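# Two robots swap tube racks through a service window

## Task

r1 begins in the lab and r2 in the reception; the connecting door is locked, but a service window is open. Get the green rack, still holding every one of its tubes, standing on the reception table, and get the grey rack standing on the lab bench. The task fails if either rack or any tube touches the floor, or if a robot falls over or ends up tilted. At the end both robots must have released the racks and moved away, and each rack has to stay in place without a robot supporting it.

## Robot and tools

Robots: r1 and r2 are identical Hello Robot Stretch 3 units. Each has a two-wheel differential base (0.33 m long, 0.34 m wide) with a passive rear caster, a lift carriage on a vertical mast, and a telescoping arm that reaches out to the robot's RIGHT side. The base cannot strafe, so to move the gripper forward or back you drive the base. Turning in place pivots about the point between the drive wheels, 0.05 m behind the front edge. With the arm retracted and the wrist folded, a turn sweeps a circle of radius 0.28 m. An unfolded, level wrist reaches past that circle.

Frames: the base frame sits on the floor midway between the drive wheels, with x forward, y left and z up. hand_pose is reported in this frame, at the point where the closed fingertips meet. With all wrist joints at zero, that hand frame has x up, y pointing back along the arm toward the mast, and z toward the robot's rear. The odometry frame is the base frame at the start of the scene. Each robot reports in its own frames, so only the images, lidar_m, wrist_depth_mm and head_depth_mm show where the two robots are relative to each other.

execute_actions(actions, cameras): actions is a list holding one action, or an empty list, which only returns the state and images. The action is an object keyed by robot name, "r1" and/or "r2". Each robot entry can contain:
- base: exactly one command, and it is an offset from the base's most recently reported position. Use translate_m for a straight drive in metres, from -1 to 1, positive forward. Use rotate_rad for a turn in place in radians, from -3.2 to 3.2, positive counter-clockwise (left).
- joints: absolute targets, each named separately:
  - lift_m, 0 to 1.1 m: arm height on the mast.
  - arm_m, 0 to 0.52 m: arm extension.
  - wrist_yaw_rad, -1.345 to 4.42: 0 points along the arm, positive swings toward the front, 3.0 folds over the base.
  - wrist_pitch_rad, -1.57 to 0.451: 0 is level, negative tips the fingertips down.
  - wrist_roll_rad, -2.911 to 2.911: 0 puts the fingers side by side and level.
  - gripper_m, -0.089 to 0.179: larger is wider. The real fingertip gap is 0.007 m less than this near closed, 0.025 m less when wide open, and 0 below 0.007.
  - head_pan_rad, -3.953 to 1.73: 0 is forward, positive is left, -1.57 looks along the arm.
  - head_tilt_rad, -1.53 to 0.419: negative looks down.
- contact_limits: only arm_m is accepted, as a motor-effort percentage from 1 to 100. The arm stops with contact_stop when its effort reaches that value. Lower values are gentler, but too low stops at once. Values above the maximum are cut down to it.

All motions in one action start together. A robot, base or joint left out of an action may keep pushing toward its old target. An unknown key or an out-of-range value rejects the whole call. cameras lists the images to return: r1_head_camera, r1_nav_camera, r1_wrist_camera, r2_head_camera, r2_nav_camera, r2_wrist_camera, or all. Omitting it returns all, and [] returns none.

wait(seconds, 0 to 10) lets the simulation run without new commands and returns the state and images. zoom_image(camera, region=[x0,y0,x1,y1] in pixels, at most 504x504) gives a closer look at the latest full image from one camera. finished_scene(scene) ends the current scene permanently; pass the current scene's number. Its result reports success and gives the next task.

Results: base_status and joint_status describe how each commanded motion ended. done means it reached its target (for the base, the wheels turned the full amount even if they slipped). off_target means it stopped short and may still be pushing. After contact_stop, time_out or torque_fault, the old target is dropped. A lift or arm that hit something goes slack until you command it again, so a loaded lift may sink slowly. on_its_own describes uncommanded joints; there, held at is the target, not the actual position. motor_effort is a percentage, positive toward higher joint values, with the peak in brackets; readings are biased and noisy. A rest effort outside the normal range suggests contact or a load. Positive wheel effort pushes forward. base_odometry counts wheel turns, with heading from -3.142 to 3.142. turned_by_wheels and turned_by_imu give the turn since the last result. base_tilt is in degrees, with forward and right positive, and has a fixed offset of up to about 4 degrees. lidar_m lists 12 sectors of 30 degrees each, counter-clockwise from straight ahead (4th left, 7th behind, 10th right), measured in a plane 0.17 m above the floor. It sees table legs but not tabletops, and it sees the other robot. A dash means nothing was detected. wrist_depth_mm and head_depth_mm are 7x7 grids of median depth in mm; the head image is sideways.

Gripping: to grasp, command gripper_m below the object's width. To let go, command at least 0.02 more than the value at which contact happened. Neither the reading nor done proves you are holding something, so check the cameras. A new value is needed to squeeze again.

Safety:
- Fold or unfold the wrist only with lift_m between 0.32 and 0.95, wrist_pitch_rad -0.4 and roll near 0. Once folded, the lift may go down to 0.25.
- Keep pitch at -0.5 or lower whenever yaw is below -0.4.
- Fast base speed needs lift_m below 0.30, arm_m below 0.03 and yaw above 2.54.
- Pushing on something rigid with the gripper higher than about 0.45 m, or driving while the gripper holds something fixed, can tip the robot. If it leans, back off in small steps, free the gripper and lower the lift to about 0.2.
- The two robots must never press together. Once bases touch, even millimetres more is a hard press. Expect up to 2.5 cm of travel difference per metre between robots.
- Avoid overloading the wrist servos, which can cut out for 10 s.
- Do not let racks or tubes drop. Loose objects may occasionally be nudged by something.

Calibration data for the cameras (K, distortion, T_world_to_cam in the carrying robot's base frame) is approximate.

Each tool is called after "Call:" as name(argument=value, ...) on one line, values as JSON.

## Session

Call:
execute_actions(actions=[])

Scene clock: 0.00 s.
r1.base_odometry: x=+0.000 y=+0.000 heading=+0.000 (m, m, rad; r1's odometry frame)
r1.turned_by_wheels: +0.000 (rad since the last result)
r1.turned_by_imu: +0.000 (rad since the last result)
r1.base_tilt: forward=+0.0 right=-1.4 (deg)
r1.lidar_m: 1.23 0.98 0.97 1.07 0.92 0.92 1.01 1.57 3.29 2.17 1.29 2.44
r1.head_depth_mm: 1925 2536 2606 2573 2566 2548 2229 / 1916 2128 2129 2094 2076 2077 2038 / 1756 1800 1908 - 2125 1714 1755 / 1567 1566 1986 - - 1444 1518 / 1375 1372 1354 1346 1341 1346 1337 / 1226 1230 1214 1216 1212 1201 1197 / 1114 1106 1103 1093 1097 1090 1079
r1.base_status: not commanded
r1.joint_positions: lift_m=+0.506 arm_m=+0.000 wrist_yaw_rad=+2.883 wrist_pitch_rad=-0.617 wrist_roll_rad=-0.010 gripper_m=+0.037 head_pan_rad=+0.001 head_tilt_rad=+0.011
r1.joint_status: not commanded
r1.motor_effort: left_wheel=+0 right_wheel=+1 lift_m=+39 arm_m=+0 wrist_yaw_rad=-1 wrist_pitch_rad=+4 wrist_roll_rad=+0 gripper_m=+1 head_pan_rad=-1 head_tilt_rad=+2 (%)
r1.hand_pose: x=+0.0286 y=+0.0432 z=+0.4764 quat_wxyz=(+0.299, +0.692, +0.128, +0.644) (m; r1's base frame)
r1.wrist_depth_mm: - - - - 962 894 808 / - - - - - 977 911 / 876 982 975 958 960 964 932 / 832 - 836 842 819 821 816 / 746 724 752 738 735 714 718 / 652 662 - 660 644 643 646 / 597 604 - 596 589 588 578
r2.base_odometry: x=+0.000 y=+0.000 heading=+0.000 (m, m, rad; r2's odometry frame)
r2.turned_by_wheels: +0.000 (rad since the last result)
r2.turned_by_imu: +0.000 (rad since the last result)
r2.base_tilt: forward=-2.1 right=-0.6 (deg)
r2.lidar_m: 1.29 2.41 1.10 1.11 2.22 2.03 1.23 1.09 1.09 1.18 1.04 1.05
r2.head_depth_mm: 1120 1133 1142 1158 1164 1185 1196 / 1205 1203 1248 1255 1518 1281 1308 / 1144 1148 - - - 1384 1450 / 1463 1253 - - 1952 1587 1637 / 1697 1415 1971 - 1961 1848 1860 / 1886 1714 1932 2058 2014 2140 2110 / 2038 2319 2388 2433 2467 2527 2317
r2.base_status: not commanded
r2.joint_positions: lift_m=+0.381 arm_m=-0.003 wrist_yaw_rad=+2.797 wrist_pitch_rad=-0.543 wrist_roll_rad=+0.011 gripper_m=+0.037 head_pan_rad=+0.016 head_tilt_rad=+0.006
r2.joint_status: not commanded
r2.motor_effort: left_wheel=+1 right_wheel=+0 lift_m=+23 arm_m=+1 wrist_yaw_rad=+0 wrist_pitch_rad=+4 wrist_roll_rad=+0 gripper_m=+0 head_pan_rad=+1 head_tilt_rad=+1 (%)
r2.hand_pose: x=+0.0487 y=+0.0527 z=+0.3666 quat_wxyz=(+0.304, +0.707, +0.069, +0.635) (m; r2's base frame)
r2.wrist_depth_mm: - - - - - - - / - - - - - - - / - 837 881 891 941 962 996 / 678 742 733 736 775 780 808 / 596 - 623 633 647 662 674 / 519 511 - 536 560 564 575 / 468 - - 490 486 487 503
pictures: r1_head_camera (sideways: a quarter turn clockwise sets it upright), r1_nav_camera (sideways: a quarter turn counterclockwise sets it upright), r1_wrist_camera, r2_head_camera (sideways: a quarter turn clockwise sets it upright), r2_nav_camera (sideways: a quarter turn counterclockwise sets it upright), r2_wrist_camera
Images, in order (width x height): r1_head_camera 896x504, r1_nav_camera 672x504, r1_wrist_camera 644x364, r2_head_camera 896x504, r2_nav_camera 672x504, r2_wrist_camera 644x364.

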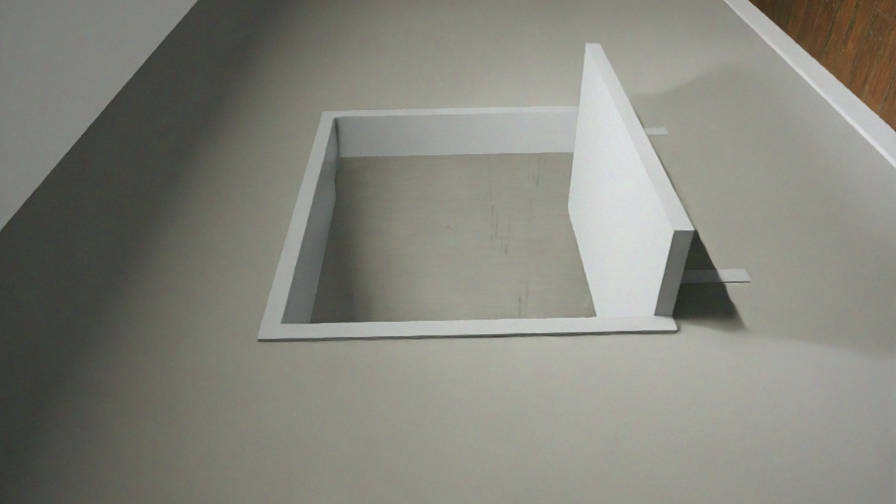

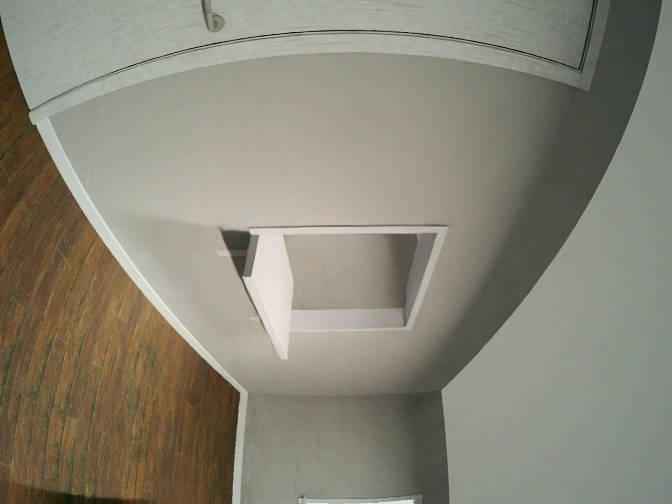

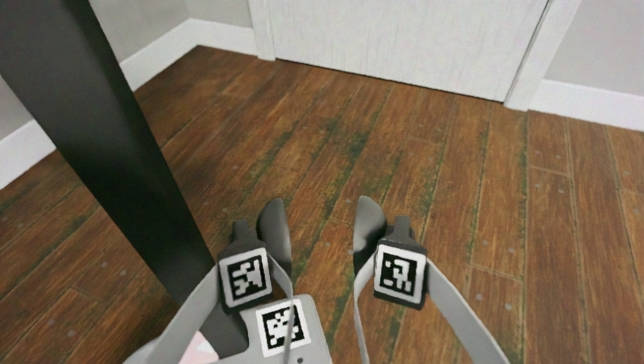

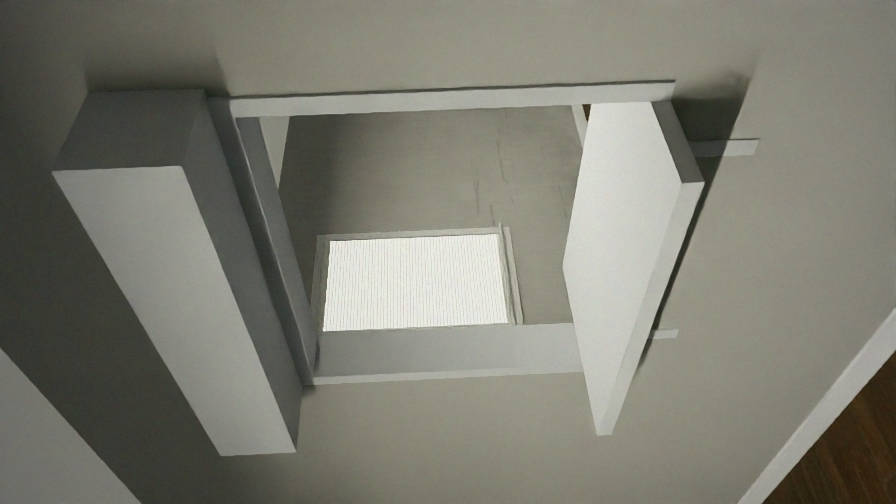

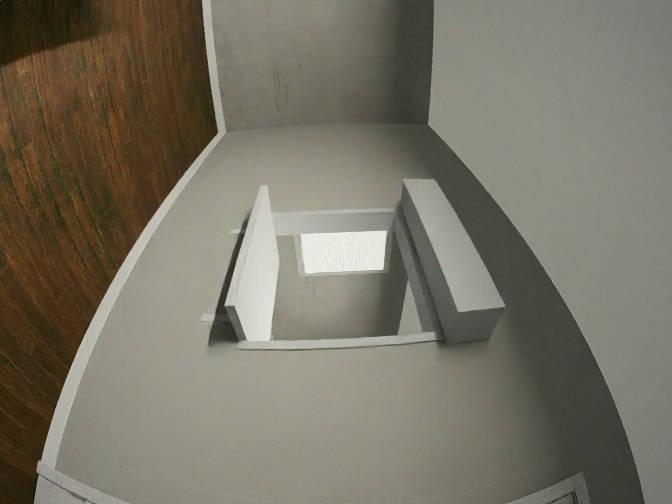

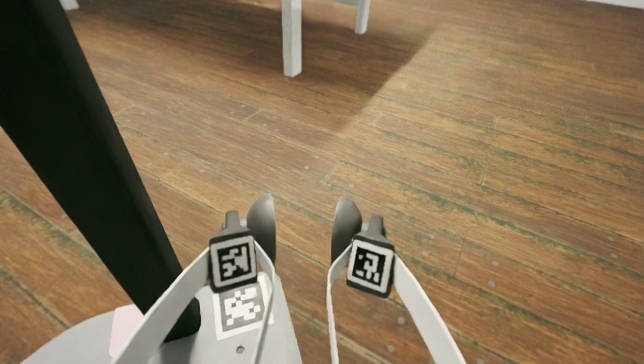

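Call:
execute_actions(actions=[{"r1":{"base":{"rotate_rad":-0.68},"joints":{"head_pan_rad":-0.7,"head_tilt_rad":-0.4,"lift_m":0.9,"wrist_pitch_rad":-0.4}},"r2":{"base":{"rotate_rad":0.69},"joints":{"head_pan_rad":0.8,"head_tilt_rad":-0.4,"lift_m":0.9,"wrist_pitch_rad":-0.4}}}], cameras=["r1_head_camera","r1_nav_camera","r2_head_camera","r2_nav_camera"])

Scene clock: 6.00 s.
r1.base_odometry: x=+0.000 y=+0.000 heading=-0.680 (m, m, rad; r1's odometry frame)
r1.turned_by_wheels: -0.680 (rad since the last result)
r1.turned_by_imu: -0.688 (rad since the last result)
r1.base_tilt: forward=-0.1 right=-1.3 (deg)
r1.lidar_m: 3.73 1.40 1.00 0.97 1.01 0.95 0.92 0.95 1.31 3.28 2.36 1.29
r1.head_depth_mm: 3251 3415 3492 2989 2244 1714 1393 / 3547 3771 2405 3029 2247 1724 1390 / 3912 - 2179 2700 2234 1718 1390 / - - - 1681 2257 1734 1392 / - - - 1458 2086 1621 1396 / 3673 3932 - 1569 2161 1727 1397 / 3466 3637 3806 1911 2093 1738 1401
r1.base_status: done
r1.joint_positions: lift_m=+0.900 arm_m=+0.000 wrist_yaw_rad=+2.883 wrist_pitch_rad=-0.422 wrist_roll_rad=-0.010 gripper_m=+0.037 head_pan_rad=-0.693 head_tilt_rad=-0.395
r1.joint_status: all done
r1.motor_effort: left_wheel=+4(8) right_wheel=-3(6) lift_m=+45(47) arm_m=+0(0) wrist_yaw_rad=-1(1) wrist_pitch_rad=+8(9) wrist_roll_rad=+0(0) gripper_m=+0(0) head_pan_rad=-4(54) head_tilt_rad=-2(22) (%)
r1.hand_pose: x=+0.0360 y=+0.0711 z=+0.9117 quat_wxyz=(+0.236, +0.701, +0.059, +0.670) (m; r1's base frame)
r1.wrist_depth_mm: - 868 916 - - - - / - 930 992 - - - - / - - - - - - - / - - - - - - - / - - - - - - - / - - - - - - - / - - - - - - -
r2.base_odometry: x=+0.000 y=+0.000 heading=+0.690 (m, m, rad; r2's odometry frame)
r2.turned_by_wheels: +0.690 (rad since the last result)
r2.turned_by_imu: +0.702 (rad since the last result)
r2.base_tilt: forward=-2.1 right=-0.6 (deg)
r2.lidar_m: 3.66 1.10 2.16 3.26 1.64 1.14 1.09 1.14 1.10 1.04 1.10 1.47
r2.head_depth_mm: 3335 3552 3717 1493 1992 1679 1376 / 3603 3821 - 1274 1946 1592 1391 / 3808 - - 1291 2138 1701 1390 / - - 2155 1451 2201 1717 1410 / 3725 - 2181 1588 2229 1716 1404 / 3409 3606 2254 2771 2225 1738 1410 / 3154 3299 3282 2976 2249 1734 1418
r2.base_status: done
r2.joint_positions: lift_m=+0.900 arm_m=-0.003 wrist_yaw_rad=+2.797 wrist_pitch_rad=-0.419 wrist_roll_rad=+0.011 gripper_m=+0.037 head_pan_rad=+0.793 head_tilt_rad=-0.395
r2.joint_status: all done
r2.motor_effort: left_wheel=-2(6) right_wheel=+4(8) lift_m=+26(28) arm_m=+0(1) wrist_yaw_rad=+0(0) wrist_pitch_rad=+7(8) wrist_roll_rad=+0(0) gripper_m=+0(0) head_pan_rad=+4(45) head_tilt_rad=-2(25) (%)
r2.hand_pose: x=+0.0545 y=+0.0691 z=+0.9124 quat_wxyz=(+0.264, +0.710, +0.025, +0.653) (m; r2's base frame)
r2.wrist_depth_mm: - - - - - - - / - - - - - - - / - - - - - - - / - - - - - - - / - - - - - - - / - - - - - - - / - - - - - - -
pictures: r1_head_camera (sideways: a quarter turn clockwise sets it upright), r1_nav_camera (sideways: a quarter turn counterclockwise sets it upright), r2_head_camera (sideways: a quarter turn clockwise sets it upright), r2_nav_camera (sideways: a quarter turn counterclockwise sets it upright)
camera_calibration (this result's frames):
r1_head_camera: T_world_to_cam=[[-0.277592, 0.251799, -0.927114, 1.22445], [0.6465, 0.762793, 0.0135985, -0.0199581], [0.71062, -0.595604, -0.374533, 0.440615], [0, 0, 0, 1]] pos_world=[0.0396919, -0.0306604, 1.30051]
r1_nav_camera: T_world_to_cam=[[0.309263, -0.276332, 0.909943, -1.14303], [-0.651125, -0.758915, -0.00916966, 0.0625084], [0.693103, -0.589651, -0.414631, 0.496419], [0, 0, 0, 1]] pos_world=[0.050129, 0.0242954, 1.2465]
r2_head_camera: T_world_to_cam=[[-0.309033, -0.257763, -0.915455, 1.21359], [-0.702776, 0.710437, 0.0372012, -0.0480274], [0.640784, 0.654856, -0.400698, 0.473056], [0, 0, 0, 1]] pos_world=[0.0381608, 0.0371569, 1.30233]
r2_nav_camera: T_world_to_cam=[[0.299884, 0.220509, 0.928141, -1.16424], [0.723954, -0.686198, -0.0708824, 0.132059], [0.621258, 0.693187, -0.365418, 0.425529], [0, 0, 0, 1]] pos_world=[-0.0108298, 0.0523737, 1.24544]
Images, in order (width x height): r1_head_camera 896x504, r1_nav_camera 672x504, r2_head_camera 896x504, r2_nav_camera 672x504.

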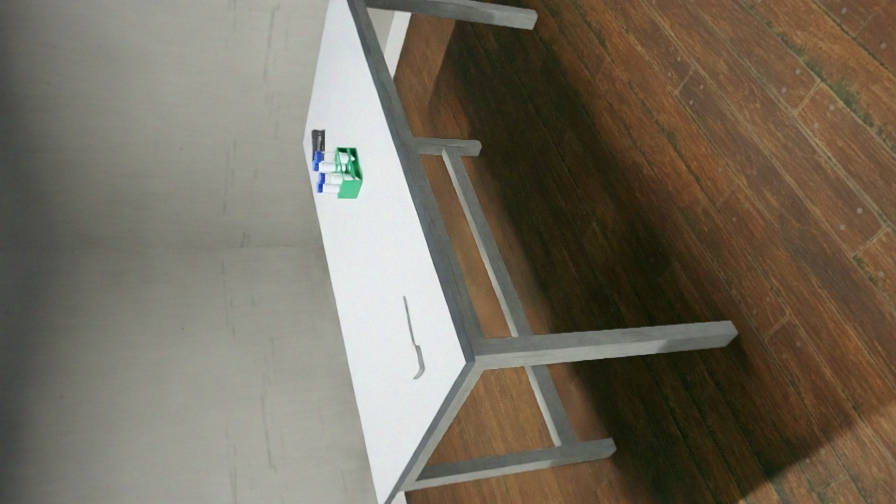

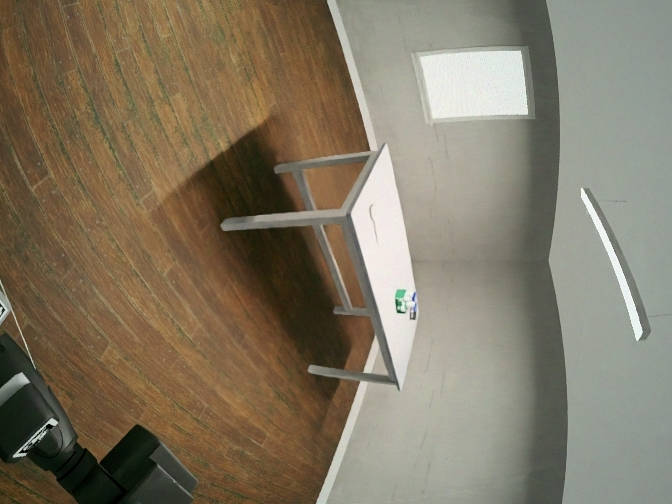

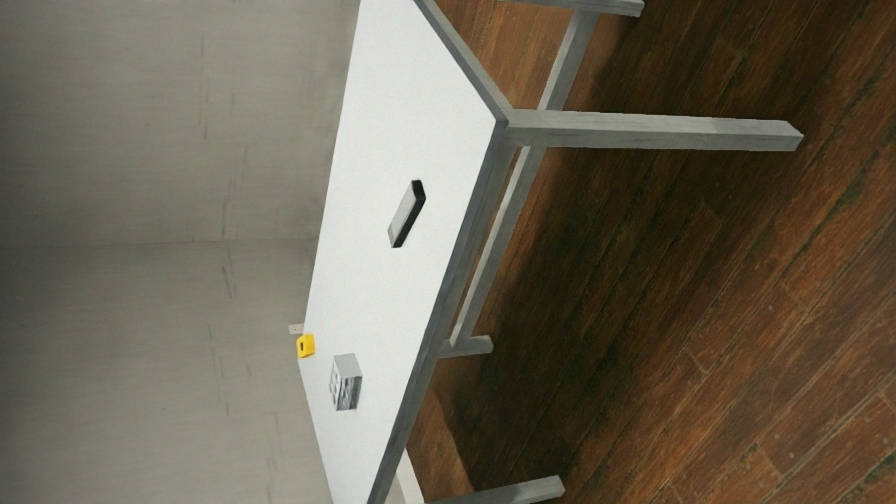

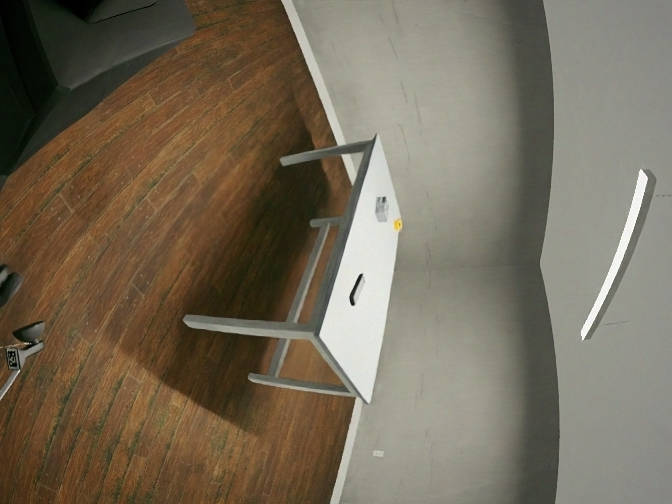

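Call:
execute_actions(actions=[{"r1":{"base":{"rotate_rad":2.07},"joints":{"head_pan_rad":-1.57,"head_tilt_rad":-0.7,"lift_m":0.28}},"r2":{"base":{"rotate_rad":1.26},"joints":{"head_pan_rad":-1.57,"head_tilt_rad":-0.7,"lift_m":0.28}}}], cameras=[])

Call:
execute_actions(actions=[{"r1":{"base":{"translate_m":-0.85}},"r2":{"base":{"translate_m":0.94}}}], cameras=[])

Call:
execute_actions(actions=[{"r1":{"base":{"translate_m":-0.85}},"r2":{"base":{"translate_m":0.94}}}], cameras=[])

Call:
execute_actions(actions=[{"r1":{"base":{"rotate_rad":-0.51},"joints":{"lift_m":0.9}},"r2":{"base":{"rotate_rad":0.28},"joints":{"lift_m":0.9}}}], cameras=[])

Call:
execute_actions(actions=[{"r1":{"joints":{"wrist_yaw_rad":0,"gripper_m":0.179}},"r2":{"joints":{"wrist_yaw_rad":0,"gripper_m":0.179}}}], cameras=["r1_head_camera","r1_wrist_camera","r2_head_camera","r2_wrist_camera"])

Scene clock: 13.37 s.
r1.base_odometry: x=+0.000 y=+0.000 heading=+1.390 (m, m, rad; r1's odometry frame)
r1.turned_by_wheels: +2.070 (rad since the last result)
r1.turned_by_imu: +2.090 (rad since the last result)
r1.base_tilt: forward=+0.0 right=-1.4 (deg)
r1.lidar_m: 1.00 0.96 0.92 0.95 1.27 3.29 2.35 1.29 3.80 1.44 1.03 0.97
r1.head_depth_mm: 3241 3442 2543 1960 1604 1357 1174 / 2844 3178 2544 1959 1606 1358 1176 / 2178 2537 2536 1965 1620 1363 1178 / 1810 2023 2250 1972 1614 1362 1176 / 1891 1666 1879 1915 1612 1362 1182 / 3888 1405 1591 1750 1619 1361 1179 / 1575 1253 1375 1490 1552 1368 1179
r1.base_status: done
r1.joint_positions: lift_m=+0.280 arm_m=+0.000 wrist_yaw_rad=+2.883 wrist_pitch_rad=-0.421 wrist_roll_rad=-0.010 gripper_m=+0.037 head_pan_rad=-1.563 head_tilt_rad=-0.691
r1.joint_status: all done
r1.motor_effort: left_wheel=-3(7) right_wheel=+4(9) lift_m=+32(40) arm_m=+0(0) wrist_yaw_rad=+0(0) wrist_pitch_rad=+8(8) wrist_roll_rad=+0(0) gripper_m=+0(0) head_pan_rad=-5(54) head_tilt_rad=-4(22) (%)
r1.hand_pose: x=+0.0360 y=+0.0711 z=+0.2921 quat_wxyz=(+0.236, +0.701, +0.059, +0.670) (m; r1's base frame)
r1.wrist_depth_mm: - - 952 910 865 809 787 / - - - 968 912 892 849 / - 882 882 878 844 858 853 / - 709 697 689 689 679 669 / 592 - 599 576 584 573 564 / 506 - - 493 480 490 484 / 449 - - 443 428 427 420
r2.base_odometry: x=+0.000 y=+0.000 heading=+1.950 (m, m, rad; r2's odometry frame)
r2.turned_by_wheels: +1.260 (rad since the last result)
r2.turned_by_imu: +1.283 (rad since the last result)
r2.base_tilt: forward=-2.1 right=-0.6 (deg)
r2.lidar_m: 2.22 2.61 1.32 1.10 1.10 1.23 1.06 1.04 1.19 1.89 1.67 1.09
r2.head_depth_mm: 1457 1654 1795 1818 1558 1344 1170 / 1671 1952 2133 1880 1571 1342 1180 / 2127 2377 2387 1899 1583 1353 1181 / 2643 2894 2407 1912 1595 1357 1185 / 3209 3253 2425 1931 1606 1362 1193 / 3115 3314 2444 1935 1617 1374 1195 / 3037 3192 2481 1966 1623 1373 1202
r2.base_status: done
r2.joint_positions: lift_m=+0.280 arm_m=-0.003 wrist_yaw_rad=+2.797 wrist_pitch_rad=-0.418 wrist_roll_rad=+0.011 gripper_m=+0.037 head_pan_rad=-1.563 head_tilt_rad=-0.691
r2.joint_status: all done
r2.motor_effort: left_wheel=-3(7) right_wheel=+4(8) lift_m=+19(24) arm_m=+1(0) wrist_yaw_rad=-1(0) wrist_pitch_rad=+7(7) wrist_roll_rad=+0(0) gripper_m=+0(0) head_pan_rad=-3(44) head_tilt_rad=-4(23) (%)
r2.hand_pose: x=+0.0545 y=+0.0691 z=+0.2927 quat_wxyz=(+0.264, +0.710, +0.025, +0.653) (m; r2's base frame)
r2.wrist_depth_mm: 847 971 - - - - - / - - - - - - - / - 884 923 948 974 - - / - 679 709 712 740 764 753 / 516 550 595 578 584 607 615 / 459 - - 469 489 508 526 / - - - 418 428 431 445
pictures: none
No camera images: the call's "cameras" was empty. Leave "cameras" out to get every camera's image.

Scene clock: 18.27 s.
r1.base_odometry: x=-0.153 y=-0.836 heading=+1.390 (m, m, rad; r1's odometry frame)
r1.turned_by_wheels: +0.000 (rad since the last result)
r1.turned_by_imu: -0.003 (rad since the last result)
r1.base_tilt: forward=+0.1 right=-1.3 (deg)
r1.lidar_m: 1.77 1.39 1.32 1.37 1.83 2.56 1.51 1.41 0.70 2.52 1.81 1.71
r1.head_depth_mm: 2870 3142 2553 845 1529 1353 1171 / 3013 3258 2564 1970 1605 1307 1174 / 3169 3390 2536 1968 1612 1360 1178 / 3147 3397 2545 1984 1615 1362 1179 / 2714 2967 2548 1972 1609 1360 1178 / 2362 2546 2550 1968 1626 1365 1177 / 2077 2244 2362 1969 1617 1367 1176
r1.base_status: done
r1.joint_positions: lift_m=+0.280 arm_m=+0.000 wrist_yaw_rad=+2.883 wrist_pitch_rad=-0.421 wrist_roll_rad=-0.010 gripper_m=+0.037 head_pan_rad=-1.563 head_tilt_rad=-0.691
r1.joint_status: not commanded
r1.motor_effort: left_wheel=-3(11) right_wheel=+4(6) lift_m=+33(33) arm_m=+0(0) wrist_yaw_rad=-1(1) wrist_pitch_rad=+8(8) wrist_roll_rad=+0(0) gripper_m=+0(0) head_pan_rad=-5(5) head_tilt_rad=-3(5) (%)
r1.hand_pose: x=+0.0360 y=+0.0711 z=+0.2922 quat_wxyz=(+0.236, +0.701, +0.059, +0.670) (m; r1's base frame)
r1.wrist_depth_mm: - - - - - - - / - - - - - - - / - 909 879 864 867 867 845 / - 712 701 697 688 680 683 / 594 - 604 579 589 566 561 / 498 - - 494 484 481 481 / 450 - - 439 427 425 421
r2.base_odometry: x=-0.348 y=+0.873 heading=+1.949 (m, m, rad; r2's odometry frame)
r2.turned_by_wheels: +0.000 (rad since the last result)
r2.turned_by_imu: +0.001 (rad since the last result)
r2.base_tilt: forward=-2.1 right=-0.5 (deg)
r2.lidar_m: 1.28 2.36 1.74 1.43 1.43 1.57 1.95 1.95 2.18 0.66 1.26 1.40
r2.head_depth_mm: 2814 2899 2336 1862 1565 1333 1167 / 3157 3186 2346 1887 1570 1346 1175 / 3168 3225 2386 859 1064 1299 1179 / 3047 3235 997 835 1592 1354 1183 / 2974 3117 1003 796 1596 1369 1187 / 2809 3094 1009 802 1577 1375 1194 / 2779 2990 1020 805 1504 1380 1200
r2.base_status: done
r2.joint_positions: lift_m=+0.280 arm_m=-0.003 wrist_yaw_rad=+2.797 wrist_pitch_rad=-0.418 wrist_roll_rad=+0.011 gripper_m=+0.037 head_pan_rad=-1.563 head_tilt_rad=-0.691
r2.joint_status: not commanded
r2.motor_effort: left_wheel=-2(7) right_wheel=+4(11) lift_m=+19(19) arm_m=+2(0) wrist_yaw_rad=+0(0) wrist_pitch_rad=+7(7) wrist_roll_rad=+0(0) gripper_m=+1(0) head_pan_rad=-3(4) head_tilt_rad=-4(4) (%)
r2.hand_pose: x=+0.0545 y=+0.0691 z=+0.2927 quat_wxyz=(+0.264, +0.710, +0.025, +0.653) (m; r2's base frame)
r2.wrist_depth_mm: - - - - - - - / - - - - - - - / - 912 942 936 982 - - / - 681 694 710 753 767 801 / 528 556 584 567 604 607 627 / 461 - - 474 498 506 510 / - - - 421 424 431 436
pictures: none
No camera images: the call's "cameras" was empty. Leave "cameras" out to get every camera's image.

Scene clock: 23.17 s.
r1.base_odometry: x=-0.306 y=-1.672 heading=+1.390 (m, m, rad; r1's odometry frame)
r1.turned_by_wheels: +0.000 (rad since the last result)
r1.turned_by_imu: -0.003 (rad since the last result)
r1.base_tilt: forward=+0.0 right=-1.4 (deg)
r1.lidar_m: 2.51 1.81 1.73 1.78 1.90 1.82 0.66 0.98 0.94 0.97 0.85 2.47
r1.head_depth_mm: 2537 2810 1043 694 642 557 500 / 2646 2981 1045 809 661 558 1110 / 2808 3071 1045 811 661 557 1152 / 2937 3217 1048 812 662 572 1177 / 3083 3336 1050 813 664 600 1179 / 3231 3416 1052 814 665 1304 1177 / 2972 3141 1057 816 664 1368 1181
r1.base_status: done
r1.joint_positions: lift_m=+0.280 arm_m=+0.000 wrist_yaw_rad=+2.883 wrist_pitch_rad=-0.421 wrist_roll_rad=-0.010 gripper_m=+0.037 head_pan_rad=-1.563 head_tilt_rad=-0.691
r1.joint_status: not commanded
r1.motor_effort: left_wheel=-3(12) right_wheel=+3(9) lift_m=+33(33) arm_m=+0(0) wrist_yaw_rad=-1(0) wrist_pitch_rad=+8(8) wrist_roll_rad=+0(0) gripper_m=+0(0) head_pan_rad=-5(4) head_tilt_rad=-4(3) (%)
r1.hand_pose: x=+0.0360 y=+0.0711 z=+0.2922 quat_wxyz=(+0.236, +0.701, +0.059, +0.670) (m; r1's base frame)
r1.wrist_depth_mm: - - - - - - - / - - - - - - - / - 907 878 866 855 845 840 / - 709 701 689 680 670 674 / 587 - 607 576 585 566 567 / 503 - - 494 479 490 480 / 452 - - 442 430 421 424
r2.base_odometry: x=-0.695 y=+1.747 heading=+1.949 (m, m, rad; r2's odometry frame)
r2.turned_by_wheels: +0.000 (rad since the last result)
r2.turned_by_imu: +0.001 (rad since the last result)
r2.base_tilt: forward=-2.1 right=-0.6 (deg)
r2.lidar_m: 1.48 1.47 1.65 1.75 1.74 1.93 2.86 1.18 1.15 0.95 0.95 0.38
r2.head_depth_mm: 3069 3173 971 773 642 1257 1166 / 2996 3161 980 778 646 576 1171 / 2859 3062 985 718 650 556 1180 / 2756 2997 994 770 653 559 1159 / 2682 2925 999 795 657 561 1131 / 2612 2873 1013 801 663 563 510 / 2542 2780 1022 805 667 566 502
r2.base_status: done
r2.joint_positions: lift_m=+0.280 arm_m=-0.003 wrist_yaw_rad=+2.797 wrist_pitch_rad=-0.418 wrist_roll_rad=+0.011 gripper_m=+0.037 head_pan_rad=-1.563 head_tilt_rad=-0.691
r2.joint_status: not commanded
r2.motor_effort: left_wheel=-2(8) right_wheel=+4(11) lift_m=+19(19) arm_m=+1(1) wrist_yaw_rad=-1(1) wrist_pitch_rad=+7(7) wrist_roll_rad=+0(0) gripper_m=+0(0) head_pan_rad=-3(3) head_tilt_rad=-4(4) (%)
r2.hand_pose: x=+0.0545 y=+0.0691 z=+0.2927 quat_wxyz=(+0.264, +0.710, +0.025, +0.653) (m; r2's base frame)
r2.wrist_depth_mm: - - - - - - - / - - - - - - - / - 929 911 937 995 - - / - 688 706 704 746 757 791 / 527 553 583 572 601 607 619 / 464 - - 473 498 500 520 / - - - 420 423 433 438
pictures: none
No camera images: the call's "cameras" was empty. Leave "cameras" out to get every camera's image.

Scene clock: 29.63 s.
r1.base_odometry: x=-0.306 y=-1.672 heading=+0.880 (m, m, rad; r1's odometry frame)
r1.turned_by_wheels: -0.510 (rad since the last result)
r1.turned_by_imu: -0.516 (rad since the last result)
r1.base_tilt: forward=+0.1 right=-1.4 (deg)
r1.lidar_m: 2.47 2.47 1.79 1.72 1.78 1.90 1.82 0.66 0.98 0.94 0.98 0.85
r1.head_depth_mm: 2618 2916 1042 807 685 - 1125 / 2601 2908 1044 808 679 - 1135 / 2598 2900 1047 812 661 - - / 2582 2929 1046 700 662 - - / 2587 2916 1050 677 662 - 1136 / 2556 2906 1050 814 662 572 1134 / 2544 2902 1055 815 665 560 1131
r1.base_status: done
r1.joint_positions: lift_m=+0.900 arm_m=+0.000 wrist_yaw_rad=+2.883 wrist_pitch_rad=-0.421 wrist_roll_rad=-0.010 gripper_m=+0.037 head_pan_rad=-1.563 head_tilt_rad=-0.692
r1.joint_status: all done
r1.motor_effort: left_wheel=+4(10) right_wheel=-3(8) lift_m=+45(47) arm_m=+0(0) wrist_yaw_rad=+0(0) wrist_pitch_rad=+8(8) wrist_roll_rad=+0(0) gripper_m=+0(0) head_pan_rad=-5(5) head_tilt_rad=-3(4) (%)
r1.hand_pose: x=+0.0360 y=+0.0711 z=+0.9118 quat_wxyz=(+0.236, +0.701, +0.059, +0.670) (m; r1's base frame)
r1.wrist_depth_mm: - - - - - - - / - - - - - - - / - - - - - - - / - - - - - - - / - - - - - - - / - - - - - - - / - - - - - - -
r2.base_odometry: x=-0.695 y=+1.747 heading=+2.229 (m, m, rad; r2's odometry frame)
r2.turned_by_wheels: +0.280 (rad since the last result)
r2.turned_by_imu: +0.284 (rad since the last result)
r2.base_tilt: forward=-2.1 right=-0.6 (deg)
r2.lidar_m: 1.48 1.51 1.84 1.74 1.78 2.31 2.85 1.19 1.00 0.95 0.38 0.39
r2.head_depth_mm: 2680 2916 968 693 660 - 1123 / 2693 2909 975 777 645 - - / 2627 2914 987 785 650 - - / 2620 2866 993 789 668 - 1145 / 2611 2863 964 794 659 - 1163 / 2569 2858 981 801 660 563 1134 / 2594 2837 1023 803 666 567 648
r2.base_status: done
r2.joint_positions: lift_m=+0.900 arm_m=-0.003 wrist_yaw_rad=+2.797 wrist_pitch_rad=-0.418 wrist_roll_rad=+0.011 gripper_m=+0.037 head_pan_rad=-1.563 head_tilt_rad=-0.692
r2.joint_status: all done
r2.motor_effort: left_wheel=-3(9) right_wheel=+4(11) lift_m=+26(26) arm_m=+0(0) wrist_yaw_rad=+0(0) wrist_pitch_rad=+7(7) wrist_roll_rad=+0(0) gripper_m=+0(0) head_pan_rad=-3(3) head_tilt_rad=-4(4) (%)
r2.hand_pose: x=+0.0545 y=+0.0691 z=+0.9124 quat_wxyz=(+0.264, +0.710, +0.025, +0.653) (m; r2's base frame)
r2.wrist_depth_mm: - - - - - - - / - - - - - - - / - - - - - - - / - - - - - - - / - - - - - - - / - - - - - - - / - - - - - - -
pictures: none
No camera images: the call's "cameras" was empty. Leave "cameras" out to get every camera's image.

Scene clock: 32.07 s.
r1.base_odometry: x=-0.306 y=-1.672 heading=+0.880 (m, m, rad; r1's odometry frame)
r1.turned_by_wheels: +0.000 (rad since the last result)
r1.turned_by_imu: -0.001 (rad since the last result)
r1.base_tilt: forward=+0.1 right=-1.4 (deg)
r1.lidar_m: 2.47 2.47 1.79 1.73 1.78 1.89 1.82 0.66 0.98 0.94 0.98 0.85
r1.head_depth_mm: 2601 2958 1043 810 696 - - / 2615 2930 1045 809 678 - - / 2578 2930 1043 810 - - - / 2593 2896 1047 699 677 547 1156 / 2584 2904 1050 677 663 558 1133 / 2562 2885 1051 812 663 559 1132 / 2550 2888 1054 814 664 560 1132
r1.base_status: not commanded
r1.joint_positions: lift_m=+0.900 arm_m=+0.000 wrist_yaw_rad=+0.002 wrist_pitch_rad=-0.421 wrist_roll_rad=-0.010 gripper_m=+0.179 head_pan_rad=-1.563 head_tilt_rad=-0.692
r1.joint_status: all done
r1.motor_effort: left_wheel=+4(4) right_wheel=-3(3) lift_m=+45(45) arm_m=+0(0) wrist_yaw_rad=-2(2) wrist_pitch_rad=+8(8) wrist_roll_rad=+0(0) gripper_m=+0(94) head_pan_rad=-5(5) head_tilt_rad=-3(3) (%)
r1.hand_pose: x=-0.0211 y=-0.3695 z=+0.9118 quat_wxyz=(+0.695, +0.149, -0.688, -0.147) (m; r1's base frame)
r1.wrist_depth_mm: - - - - - - - / - - - 776 745 755 787 / 593 579 521 542 557 555 555 / 466 462 355 372 451 447 447 / 394 383 364 359 375 372 380 / - 327 326 324 322 320 - / 278 285 283 281 281 278 271
r2.base_odometry: x=-0.695 y=+1.747 heading=+2.229 (m, m, rad; r2's odometry frame)
r2.turned_by_wheels: +0.000 (rad since the last result)
r2.turned_by_imu: +0.000 (rad since the last result)
r2.base_tilt: forward=-2.1 right=-0.6 (deg)
r2.lidar_m: 1.48 1.51 1.84 1.74 1.78 2.31 2.85 1.19 1.00 0.94 0.38 0.39
r2.head_depth_mm: 2684 2906 967 691 656 - - / 2671 2895 978 779 645 - - / 2624 2895 986 782 - - - / 2622 2903 997 790 654 546 1144 / 2592 2855 968 794 644 561 1155 / 2574 2839 982 800 660 564 1133 / 2569 2861 1024 804 667 566 647
r2.base_status: not commanded
r2.joint_positions: lift_m=+0.900 arm_m=-0.003 wrist_yaw_rad=+0.002 wrist_pitch_rad=-0.418 wrist_roll_rad=+0.011 gripper_m=+0.179 head_pan_rad=-1.563 head_tilt_rad=-0.692
r2.joint_status: all done
r2.motor_effort: left_wheel=-2(3) right_wheel=+4(4) lift_m=+26(25) arm_m=+0(0) wrist_yaw_rad=-1(0) wrist_pitch_rad=+7(7) wrist_roll_rad=+0(0) gripper_m=+0(82) head_pan_rad=-3(3) head_tilt_rad=-4(4) (%)
r2.hand_pose: x=-0.0211 y=-0.3664 z=+0.9124 quat_wxyz=(+0.688, +0.147, -0.695, -0.147) (m; r2's base frame)
r2.wrist_depth_mm: - - - - - - - / - - - - - - - / - 580 593 629 636 672 701 / - 450 456 470 463 498 511 / 370 359 372 382 350 355 410 / - 306 315 322 324 - 340 / 264 268 272 274 280 284 288
pictures: r1_head_camera (sideways: a quarter turn clockwise sets it upright), r1_wrist_camera, r2_head_camera (sideways: a quarter turn clockwise sets it upright), r2_wrist_camera
camera_calibration (this result's frames):
r1_head_camera: T_world_to_cam=[[0.011585, 0.629378, -0.777013, 1.02694], [0.999931, -0.00597202, 0.0100713, -0.0175174], [0.0016983, -0.777076, -0.629404, 0.776558], [0, 0, 0, 1]] pos_world=[0.00430029, -0.0429962, 1.28689]
r1_wrist_camera: T_world_to_cam=[[-0.999479, 0.030342, -0.0109984, -0.0027985], [0.0269777, 0.598405, -0.800739, 0.980289], [-0.0177145, -0.800619, -0.598912, 0.413171], [0, 0, 0, 1]] pos_world=[-0.0219239, -0.255733, 1.03238]
r2_head_camera: T_world_to_cam=[[0.0342536, 0.651013, -0.758293, 1.00657], [0.999373, -0.015532, 0.0318091, -0.0513772], [0.00893039, -0.758908, -0.651137, 0.80275], [0, 0, 0, 1]] pos_world=[0.00969752, -0.0468747, 1.28761]
r2_wrist_camera: T_world_to_cam=[[-0.998601, 0.02136, 0.0483675, -0.0690888], [-0.0265999, 0.58763, -0.808692, 0.978758], [-0.0456959, -0.808848, -0.58624, 0.402239], [0, 0, 0, 1]] pos_world=[-0.0245766, -0.248322, 1.03066]
Images, in order (width x height): r1_head_camera 896x504, r1_wrist_camera 644x364, r2_head_camera 896x504, r2_wrist_camera 644x364.

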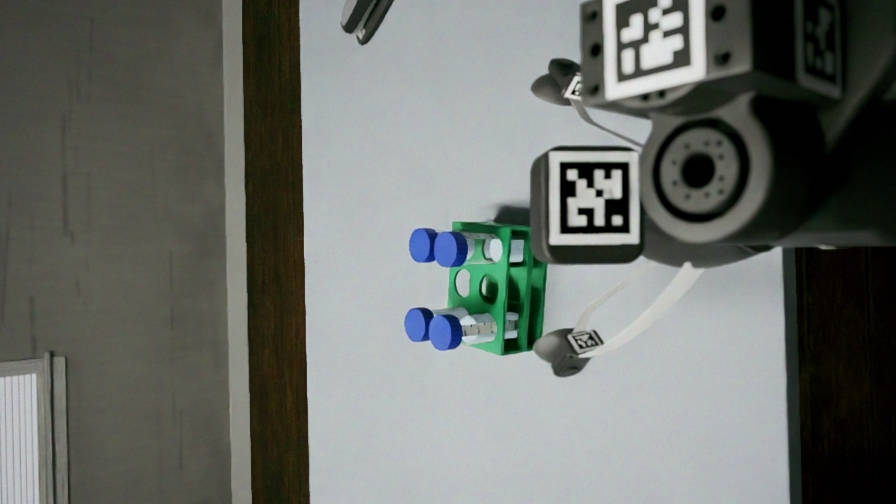

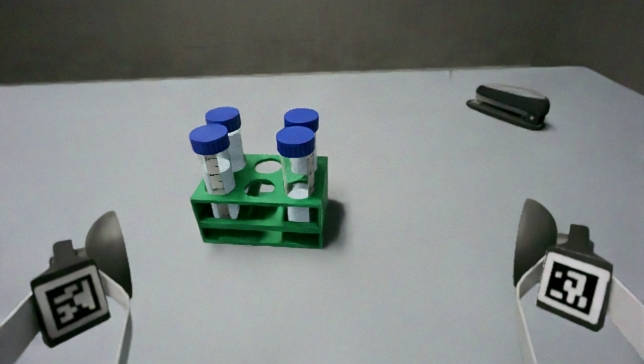

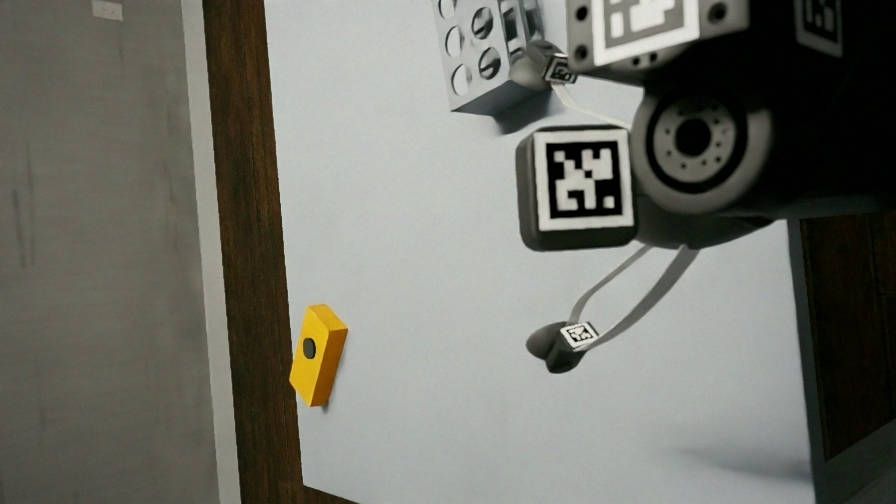

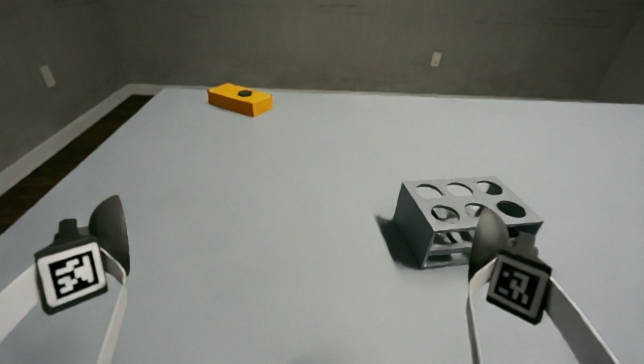

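Call:
execute_actions(actions=[{"r1":{"base":{"translate_m":0.11}},"r2":{"base":{"translate_m":-0.235}}}], cameras=[])

Call:
execute_actions(actions=[{"r1":{"base":{"rotate_rad":-0.08},"joints":{"lift_m":0.8,"arm_m":0.07}},"r2":{"base":{"rotate_rad":0.1},"joints":{"lift_m":0.8,"arm_m":0.07}}}], cameras=["r1_head_camera","r1_wrist_camera","r2_head_camera","r2_wrist_camera"])

Scene clock: 36.07 s.
r1.base_odometry: x=-0.236 y=-1.587 heading=+0.880 (m, m, rad; r1's odometry frame)
r1.turned_by_wheels: +0.000 (rad since the last result)
r1.turned_by_imu: -0.001 (rad since the last result)
r1.base_tilt: forward=+0.0 right=-1.4 (deg)
r1.lidar_m: 2.37 2.43 1.80 1.73 1.79 2.01 1.93 0.76 0.98 0.94 0.98 0.74
r1.head_depth_mm: 2625 2951 1045 809 695 - - / 2597 2931 1042 762 677 - - / 2610 2930 1047 696 - - - / 2619 2935 1047 788 680 547 1129 / 2592 2907 1047 812 662 558 1133 / 2567 2887 1054 813 664 560 1133 / 2553 2882 1054 815 663 559 1133
r1.base_status: done
r1.joint_positions: lift_m=+0.900 arm_m=+0.000 wrist_yaw_rad=+0.002 wrist_pitch_rad=-0.421 wrist_roll_rad=-0.010 gripper_m=+0.179 head_pan_rad=-1.563 head_tilt_rad=-0.692
r1.joint_status: not commanded
r1.motor_effort: left_wheel=+4(9) right_wheel=-3(4) lift_m=+45(45) arm_m=+0(0) wrist_yaw_rad=-3(3) wrist_pitch_rad=+8(8) wrist_roll_rad=+0(0) gripper_m=+0(0) head_pan_rad=-4(5) head_tilt_rad=-4(4) (%)
r1.hand_pose: x=-0.0212 y=-0.3695 z=+0.9118 quat_wxyz=(+0.695, +0.149, -0.688, -0.147) (m; r1's base frame)
r1.wrist_depth_mm: - - - - - - - / - - - 758 770 739 729 / 588 589 580 541 517 556 554 / 467 461 461 369 376 446 444 / 392 384 381 367 363 372 381 / - 327 325 325 322 319 - / 279 285 283 282 281 280 272
r2.base_odometry: x=-0.551 y=+1.561 heading=+2.229 (m, m, rad; r2's odometry frame)
r2.turned_by_wheels: +0.000 (rad since the last result)
r2.turned_by_imu: -0.001 (rad since the last result)
r2.base_tilt: forward=-2.1 right=-0.6 (deg)
r2.lidar_m: 1.71 1.75 1.83 1.73 1.76 2.30 2.61 0.96 1.01 0.96 0.98 0.56
r2.head_depth_mm: 2692 2942 972 773 674 - - / 2676 2909 979 780 647 - - / 2649 2898 989 782 - - - / 2632 2867 996 766 654 548 1160 / 2617 2868 1004 796 640 560 1164 / 2608 2883 1012 799 661 563 1156 / 2533 2894 1019 803 666 565 1156
r2.base_status: done
r2.joint_positions: lift_m=+0.900 arm_m=-0.003 wrist_yaw_rad=+0.002 wrist_pitch_rad=-0.418 wrist_roll_rad=+0.011 gripper_m=+0.179 head_pan_rad=-1.563 head_tilt_rad=-0.692
r2.joint_status: not commanded
r2.motor_effort: left_wheel=-2(6) right_wheel=+4(4) lift_m=+26(26) arm_m=+1(0) wrist_yaw_rad=-2(2) wrist_pitch_rad=+7(7) wrist_roll_rad=+0(0) gripper_m=+0(0) head_pan_rad=-4(3) head_tilt_rad=-4(4) (%)
r2.hand_pose: x=-0.0212 y=-0.3664 z=+0.9124 quat_wxyz=(+0.688, +0.147, -0.695, -0.147) (m; r2's base frame)
r2.wrist_depth_mm: - - - - - - - / - - - - - - - / 567 574 598 616 646 668 699 / 441 447 423 457 481 497 516 / 369 366 345 359 387 407 402 / - 312 312 321 326 - 340 / 262 266 271 275 277 284 291
pictures: none
No camera images: the call's "cameras" was empty. Leave "cameras" out to get every camera's image.

Scene clock: 37.80 s.
r1.base_odometry: x=-0.236 y=-1.587 heading=+0.800 (m, m, rad; r1's odometry frame)
r1.turned_by_wheels: -0.080 (rad since the last result)
r1.turned_by_imu: -0.081 (rad since the last result)
r1.base_tilt: forward=+0.0 right=-1.4 (deg)
r1.lidar_m: 2.36 2.40 1.85 1.73 1.76 2.06 1.93 0.76 1.01 0.94 0.96 0.74
r1.head_depth_mm: 2694 3011 1041 807 678 - - / 2643 2984 1043 810 678 - 1118 / 2614 2933 1045 696 679 - 1134 / 2611 2943 1046 696 679 547 1132 / 2566 2921 1048 812 679 559 1132 / 2550 2849 1050 814 663 559 1135 / 2510 2809 1055 815 664 560 1111
r1.base_status: done
r1.joint_positions: lift_m=+0.800 arm_m=+0.070 wrist_yaw_rad=+0.001 wrist_pitch_rad=-0.421 wrist_roll_rad=-0.010 gripper_m=+0.179 head_pan_rad=-1.563 head_tilt_rad=-0.692
r1.joint_status: all done
r1.motor_effort: left_wheel=+4(8) right_wheel=-3(5) lift_m=+33(39) arm_m=+7(6) wrist_yaw_rad=-1(2) wrist_pitch_rad=+8(8) wrist_roll_rad=+0(0) gripper_m=+0(0) head_pan_rad=-5(5) head_tilt_rad=-4(3) (%)
r1.hand_pose: x=-0.0213 y=-0.4385 z=+0.8122 quat_wxyz=(+0.695, +0.149, -0.688, -0.147) (m; r1's base frame)
r1.wrist_depth_mm: - - - - 603 706 625 / 512 490 458 483 422 471 468 / 370 367 330 251 257 352 349 / 295 292 269 256 262 281 280 / 252 241 239 240 237 236 240 / - 206 205 203 202 201 - / 176 179 178 178 177 176 170
r2.base_odometry: x=-0.551 y=+1.561 heading=+2.329 (m, m, rad; r2's odometry frame)
r2.turned_by_wheels: +0.100 (rad since the last result)
r2.turned_by_imu: +0.101 (rad since the last result)
r2.base_tilt: forward=-2.1 right=-0.6 (deg)
r2.lidar_m: 1.71 1.80 1.77 1.73 1.81 2.55 2.61 0.97 0.98 0.96 1.01 0.56
r2.head_depth_mm: 2615 2856 968 773 666 - 1124 / 2615 2877 976 776 679 - 1133 / 2625 2854 987 737 664 - 1134 / 2608 2883 992 791 656 548 1164 / 2654 2877 1002 795 660 561 1169 / 2627 2883 992 797 659 562 1175 / 2646 2932 989 807 664 565 1177
r2.base_status: done
r2.joint_positions: lift_m=+0.800 arm_m=+0.070 wrist_yaw_rad=+0.001 wrist_pitch_rad=-0.418 wrist_roll_rad=+0.011 gripper_m=+0.179 head_pan_rad=-1.563 head_tilt_rad=-0.692
r2.joint_status: all done
r2.motor_effort: left_wheel=-2(7) right_wheel=+4(9) lift_m=+19(20) arm_m=+6(5) wrist_yaw_rad=-1(1) wrist_pitch_rad=+7(7) wrist_roll_rad=+0(0) gripper_m=+0(0) head_pan_rad=-3(3) head_tilt_rad=-4(4) (%)
r2.hand_pose: x=-0.0213 y=-0.4390 z=+0.8128 quat_wxyz=(+0.688, +0.147, -0.695, -0.148) (m; r2's base frame)
r2.wrist_depth_mm: - - - - - - - / 496 517 545 584 587 635 669 / 360 368 351 374 407 424 433 / 278 283 259 249 281 314 324 / 235 231 227 232 236 261 257 / - 197 197 201 206 - 214 / 166 171 171 172 178 178 183
pictures: r1_head_camera (sideways: a quarter turn clockwise sets it upright), r1_wrist_camera, r2_head_camera (sideways: a quarter turn clockwise sets it upright), r2_wrist_camera
camera_calibration (this result's frames):
r1_head_camera: T_world_to_cam=[[0.0115852, 0.629378, -0.777013, 1.02694], [0.999931, -0.00597238, 0.0100713, -0.0175174], [0.00169802, -0.777076, -0.629404, 0.776558], [0, 0, 0, 1]] pos_world=[0.00430027, -0.0429962, 1.28689]
r1_wrist_camera: T_world_to_cam=[[-0.99945, 0.0312822, -0.0109983, -0.00159575], [0.0275405, 0.598379, -0.800739, 0.941883], [-0.0184677, -0.800602, -0.598912, 0.298208], [0, 0, 0, 1]] pos_world=[-0.0220276, -0.324807, 0.932785]
r2_head_camera: T_world_to_cam=[[0.0342553, 0.651013, -0.758293, 1.00657], [0.999373, -0.0155346, 0.0318091, -0.0513772], [0.0089284, -0.758908, -0.651137, 0.80275], [0, 0, 0, 1]] pos_world=[0.0096974, -0.0468747, 1.28761]
r2_wrist_camera: T_world_to_cam=[[-0.998579, 0.0223918, 0.0483669, -0.0624972], [-0.0259937, 0.587631, -0.808711, 0.940823], [-0.0465305, -0.808819, -0.586214, 0.285118], [0, 0, 0, 1]] pos_world=[-0.0246863, -0.32085, 0.931017]
Images, in order (width x height): r1_head_camera 896x504, r1_wrist_camera 644x364, r2_head_camera 896x504, r2_wrist_camera 644x364.

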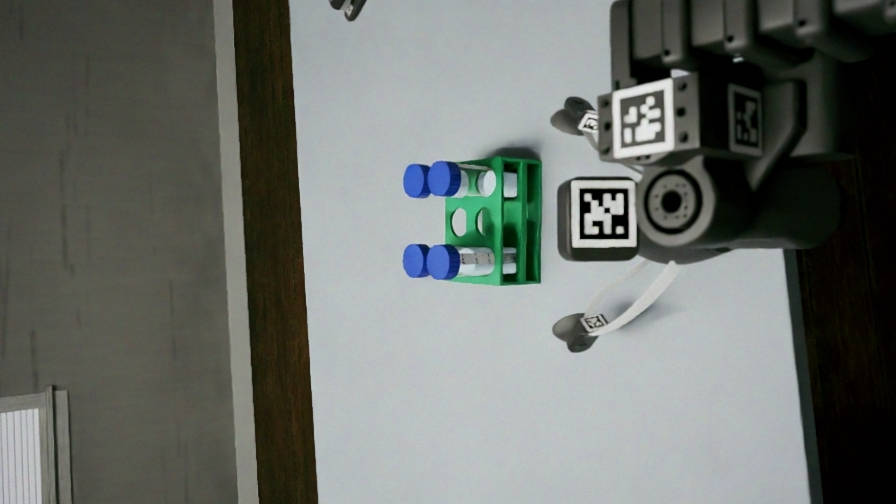

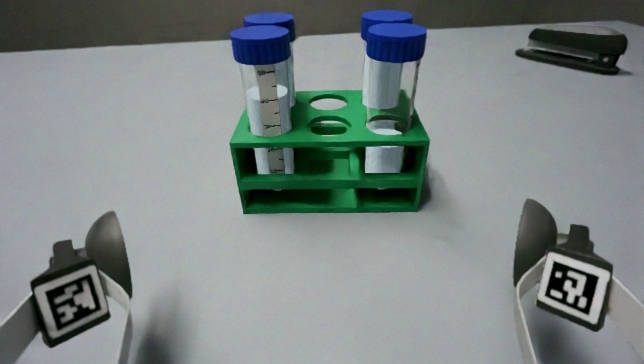

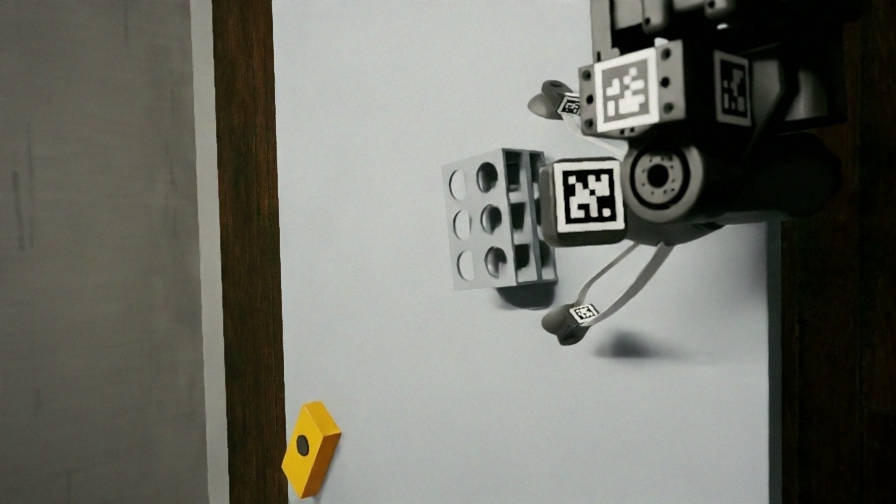

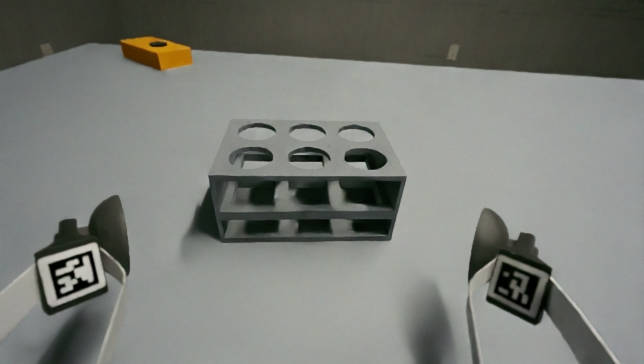

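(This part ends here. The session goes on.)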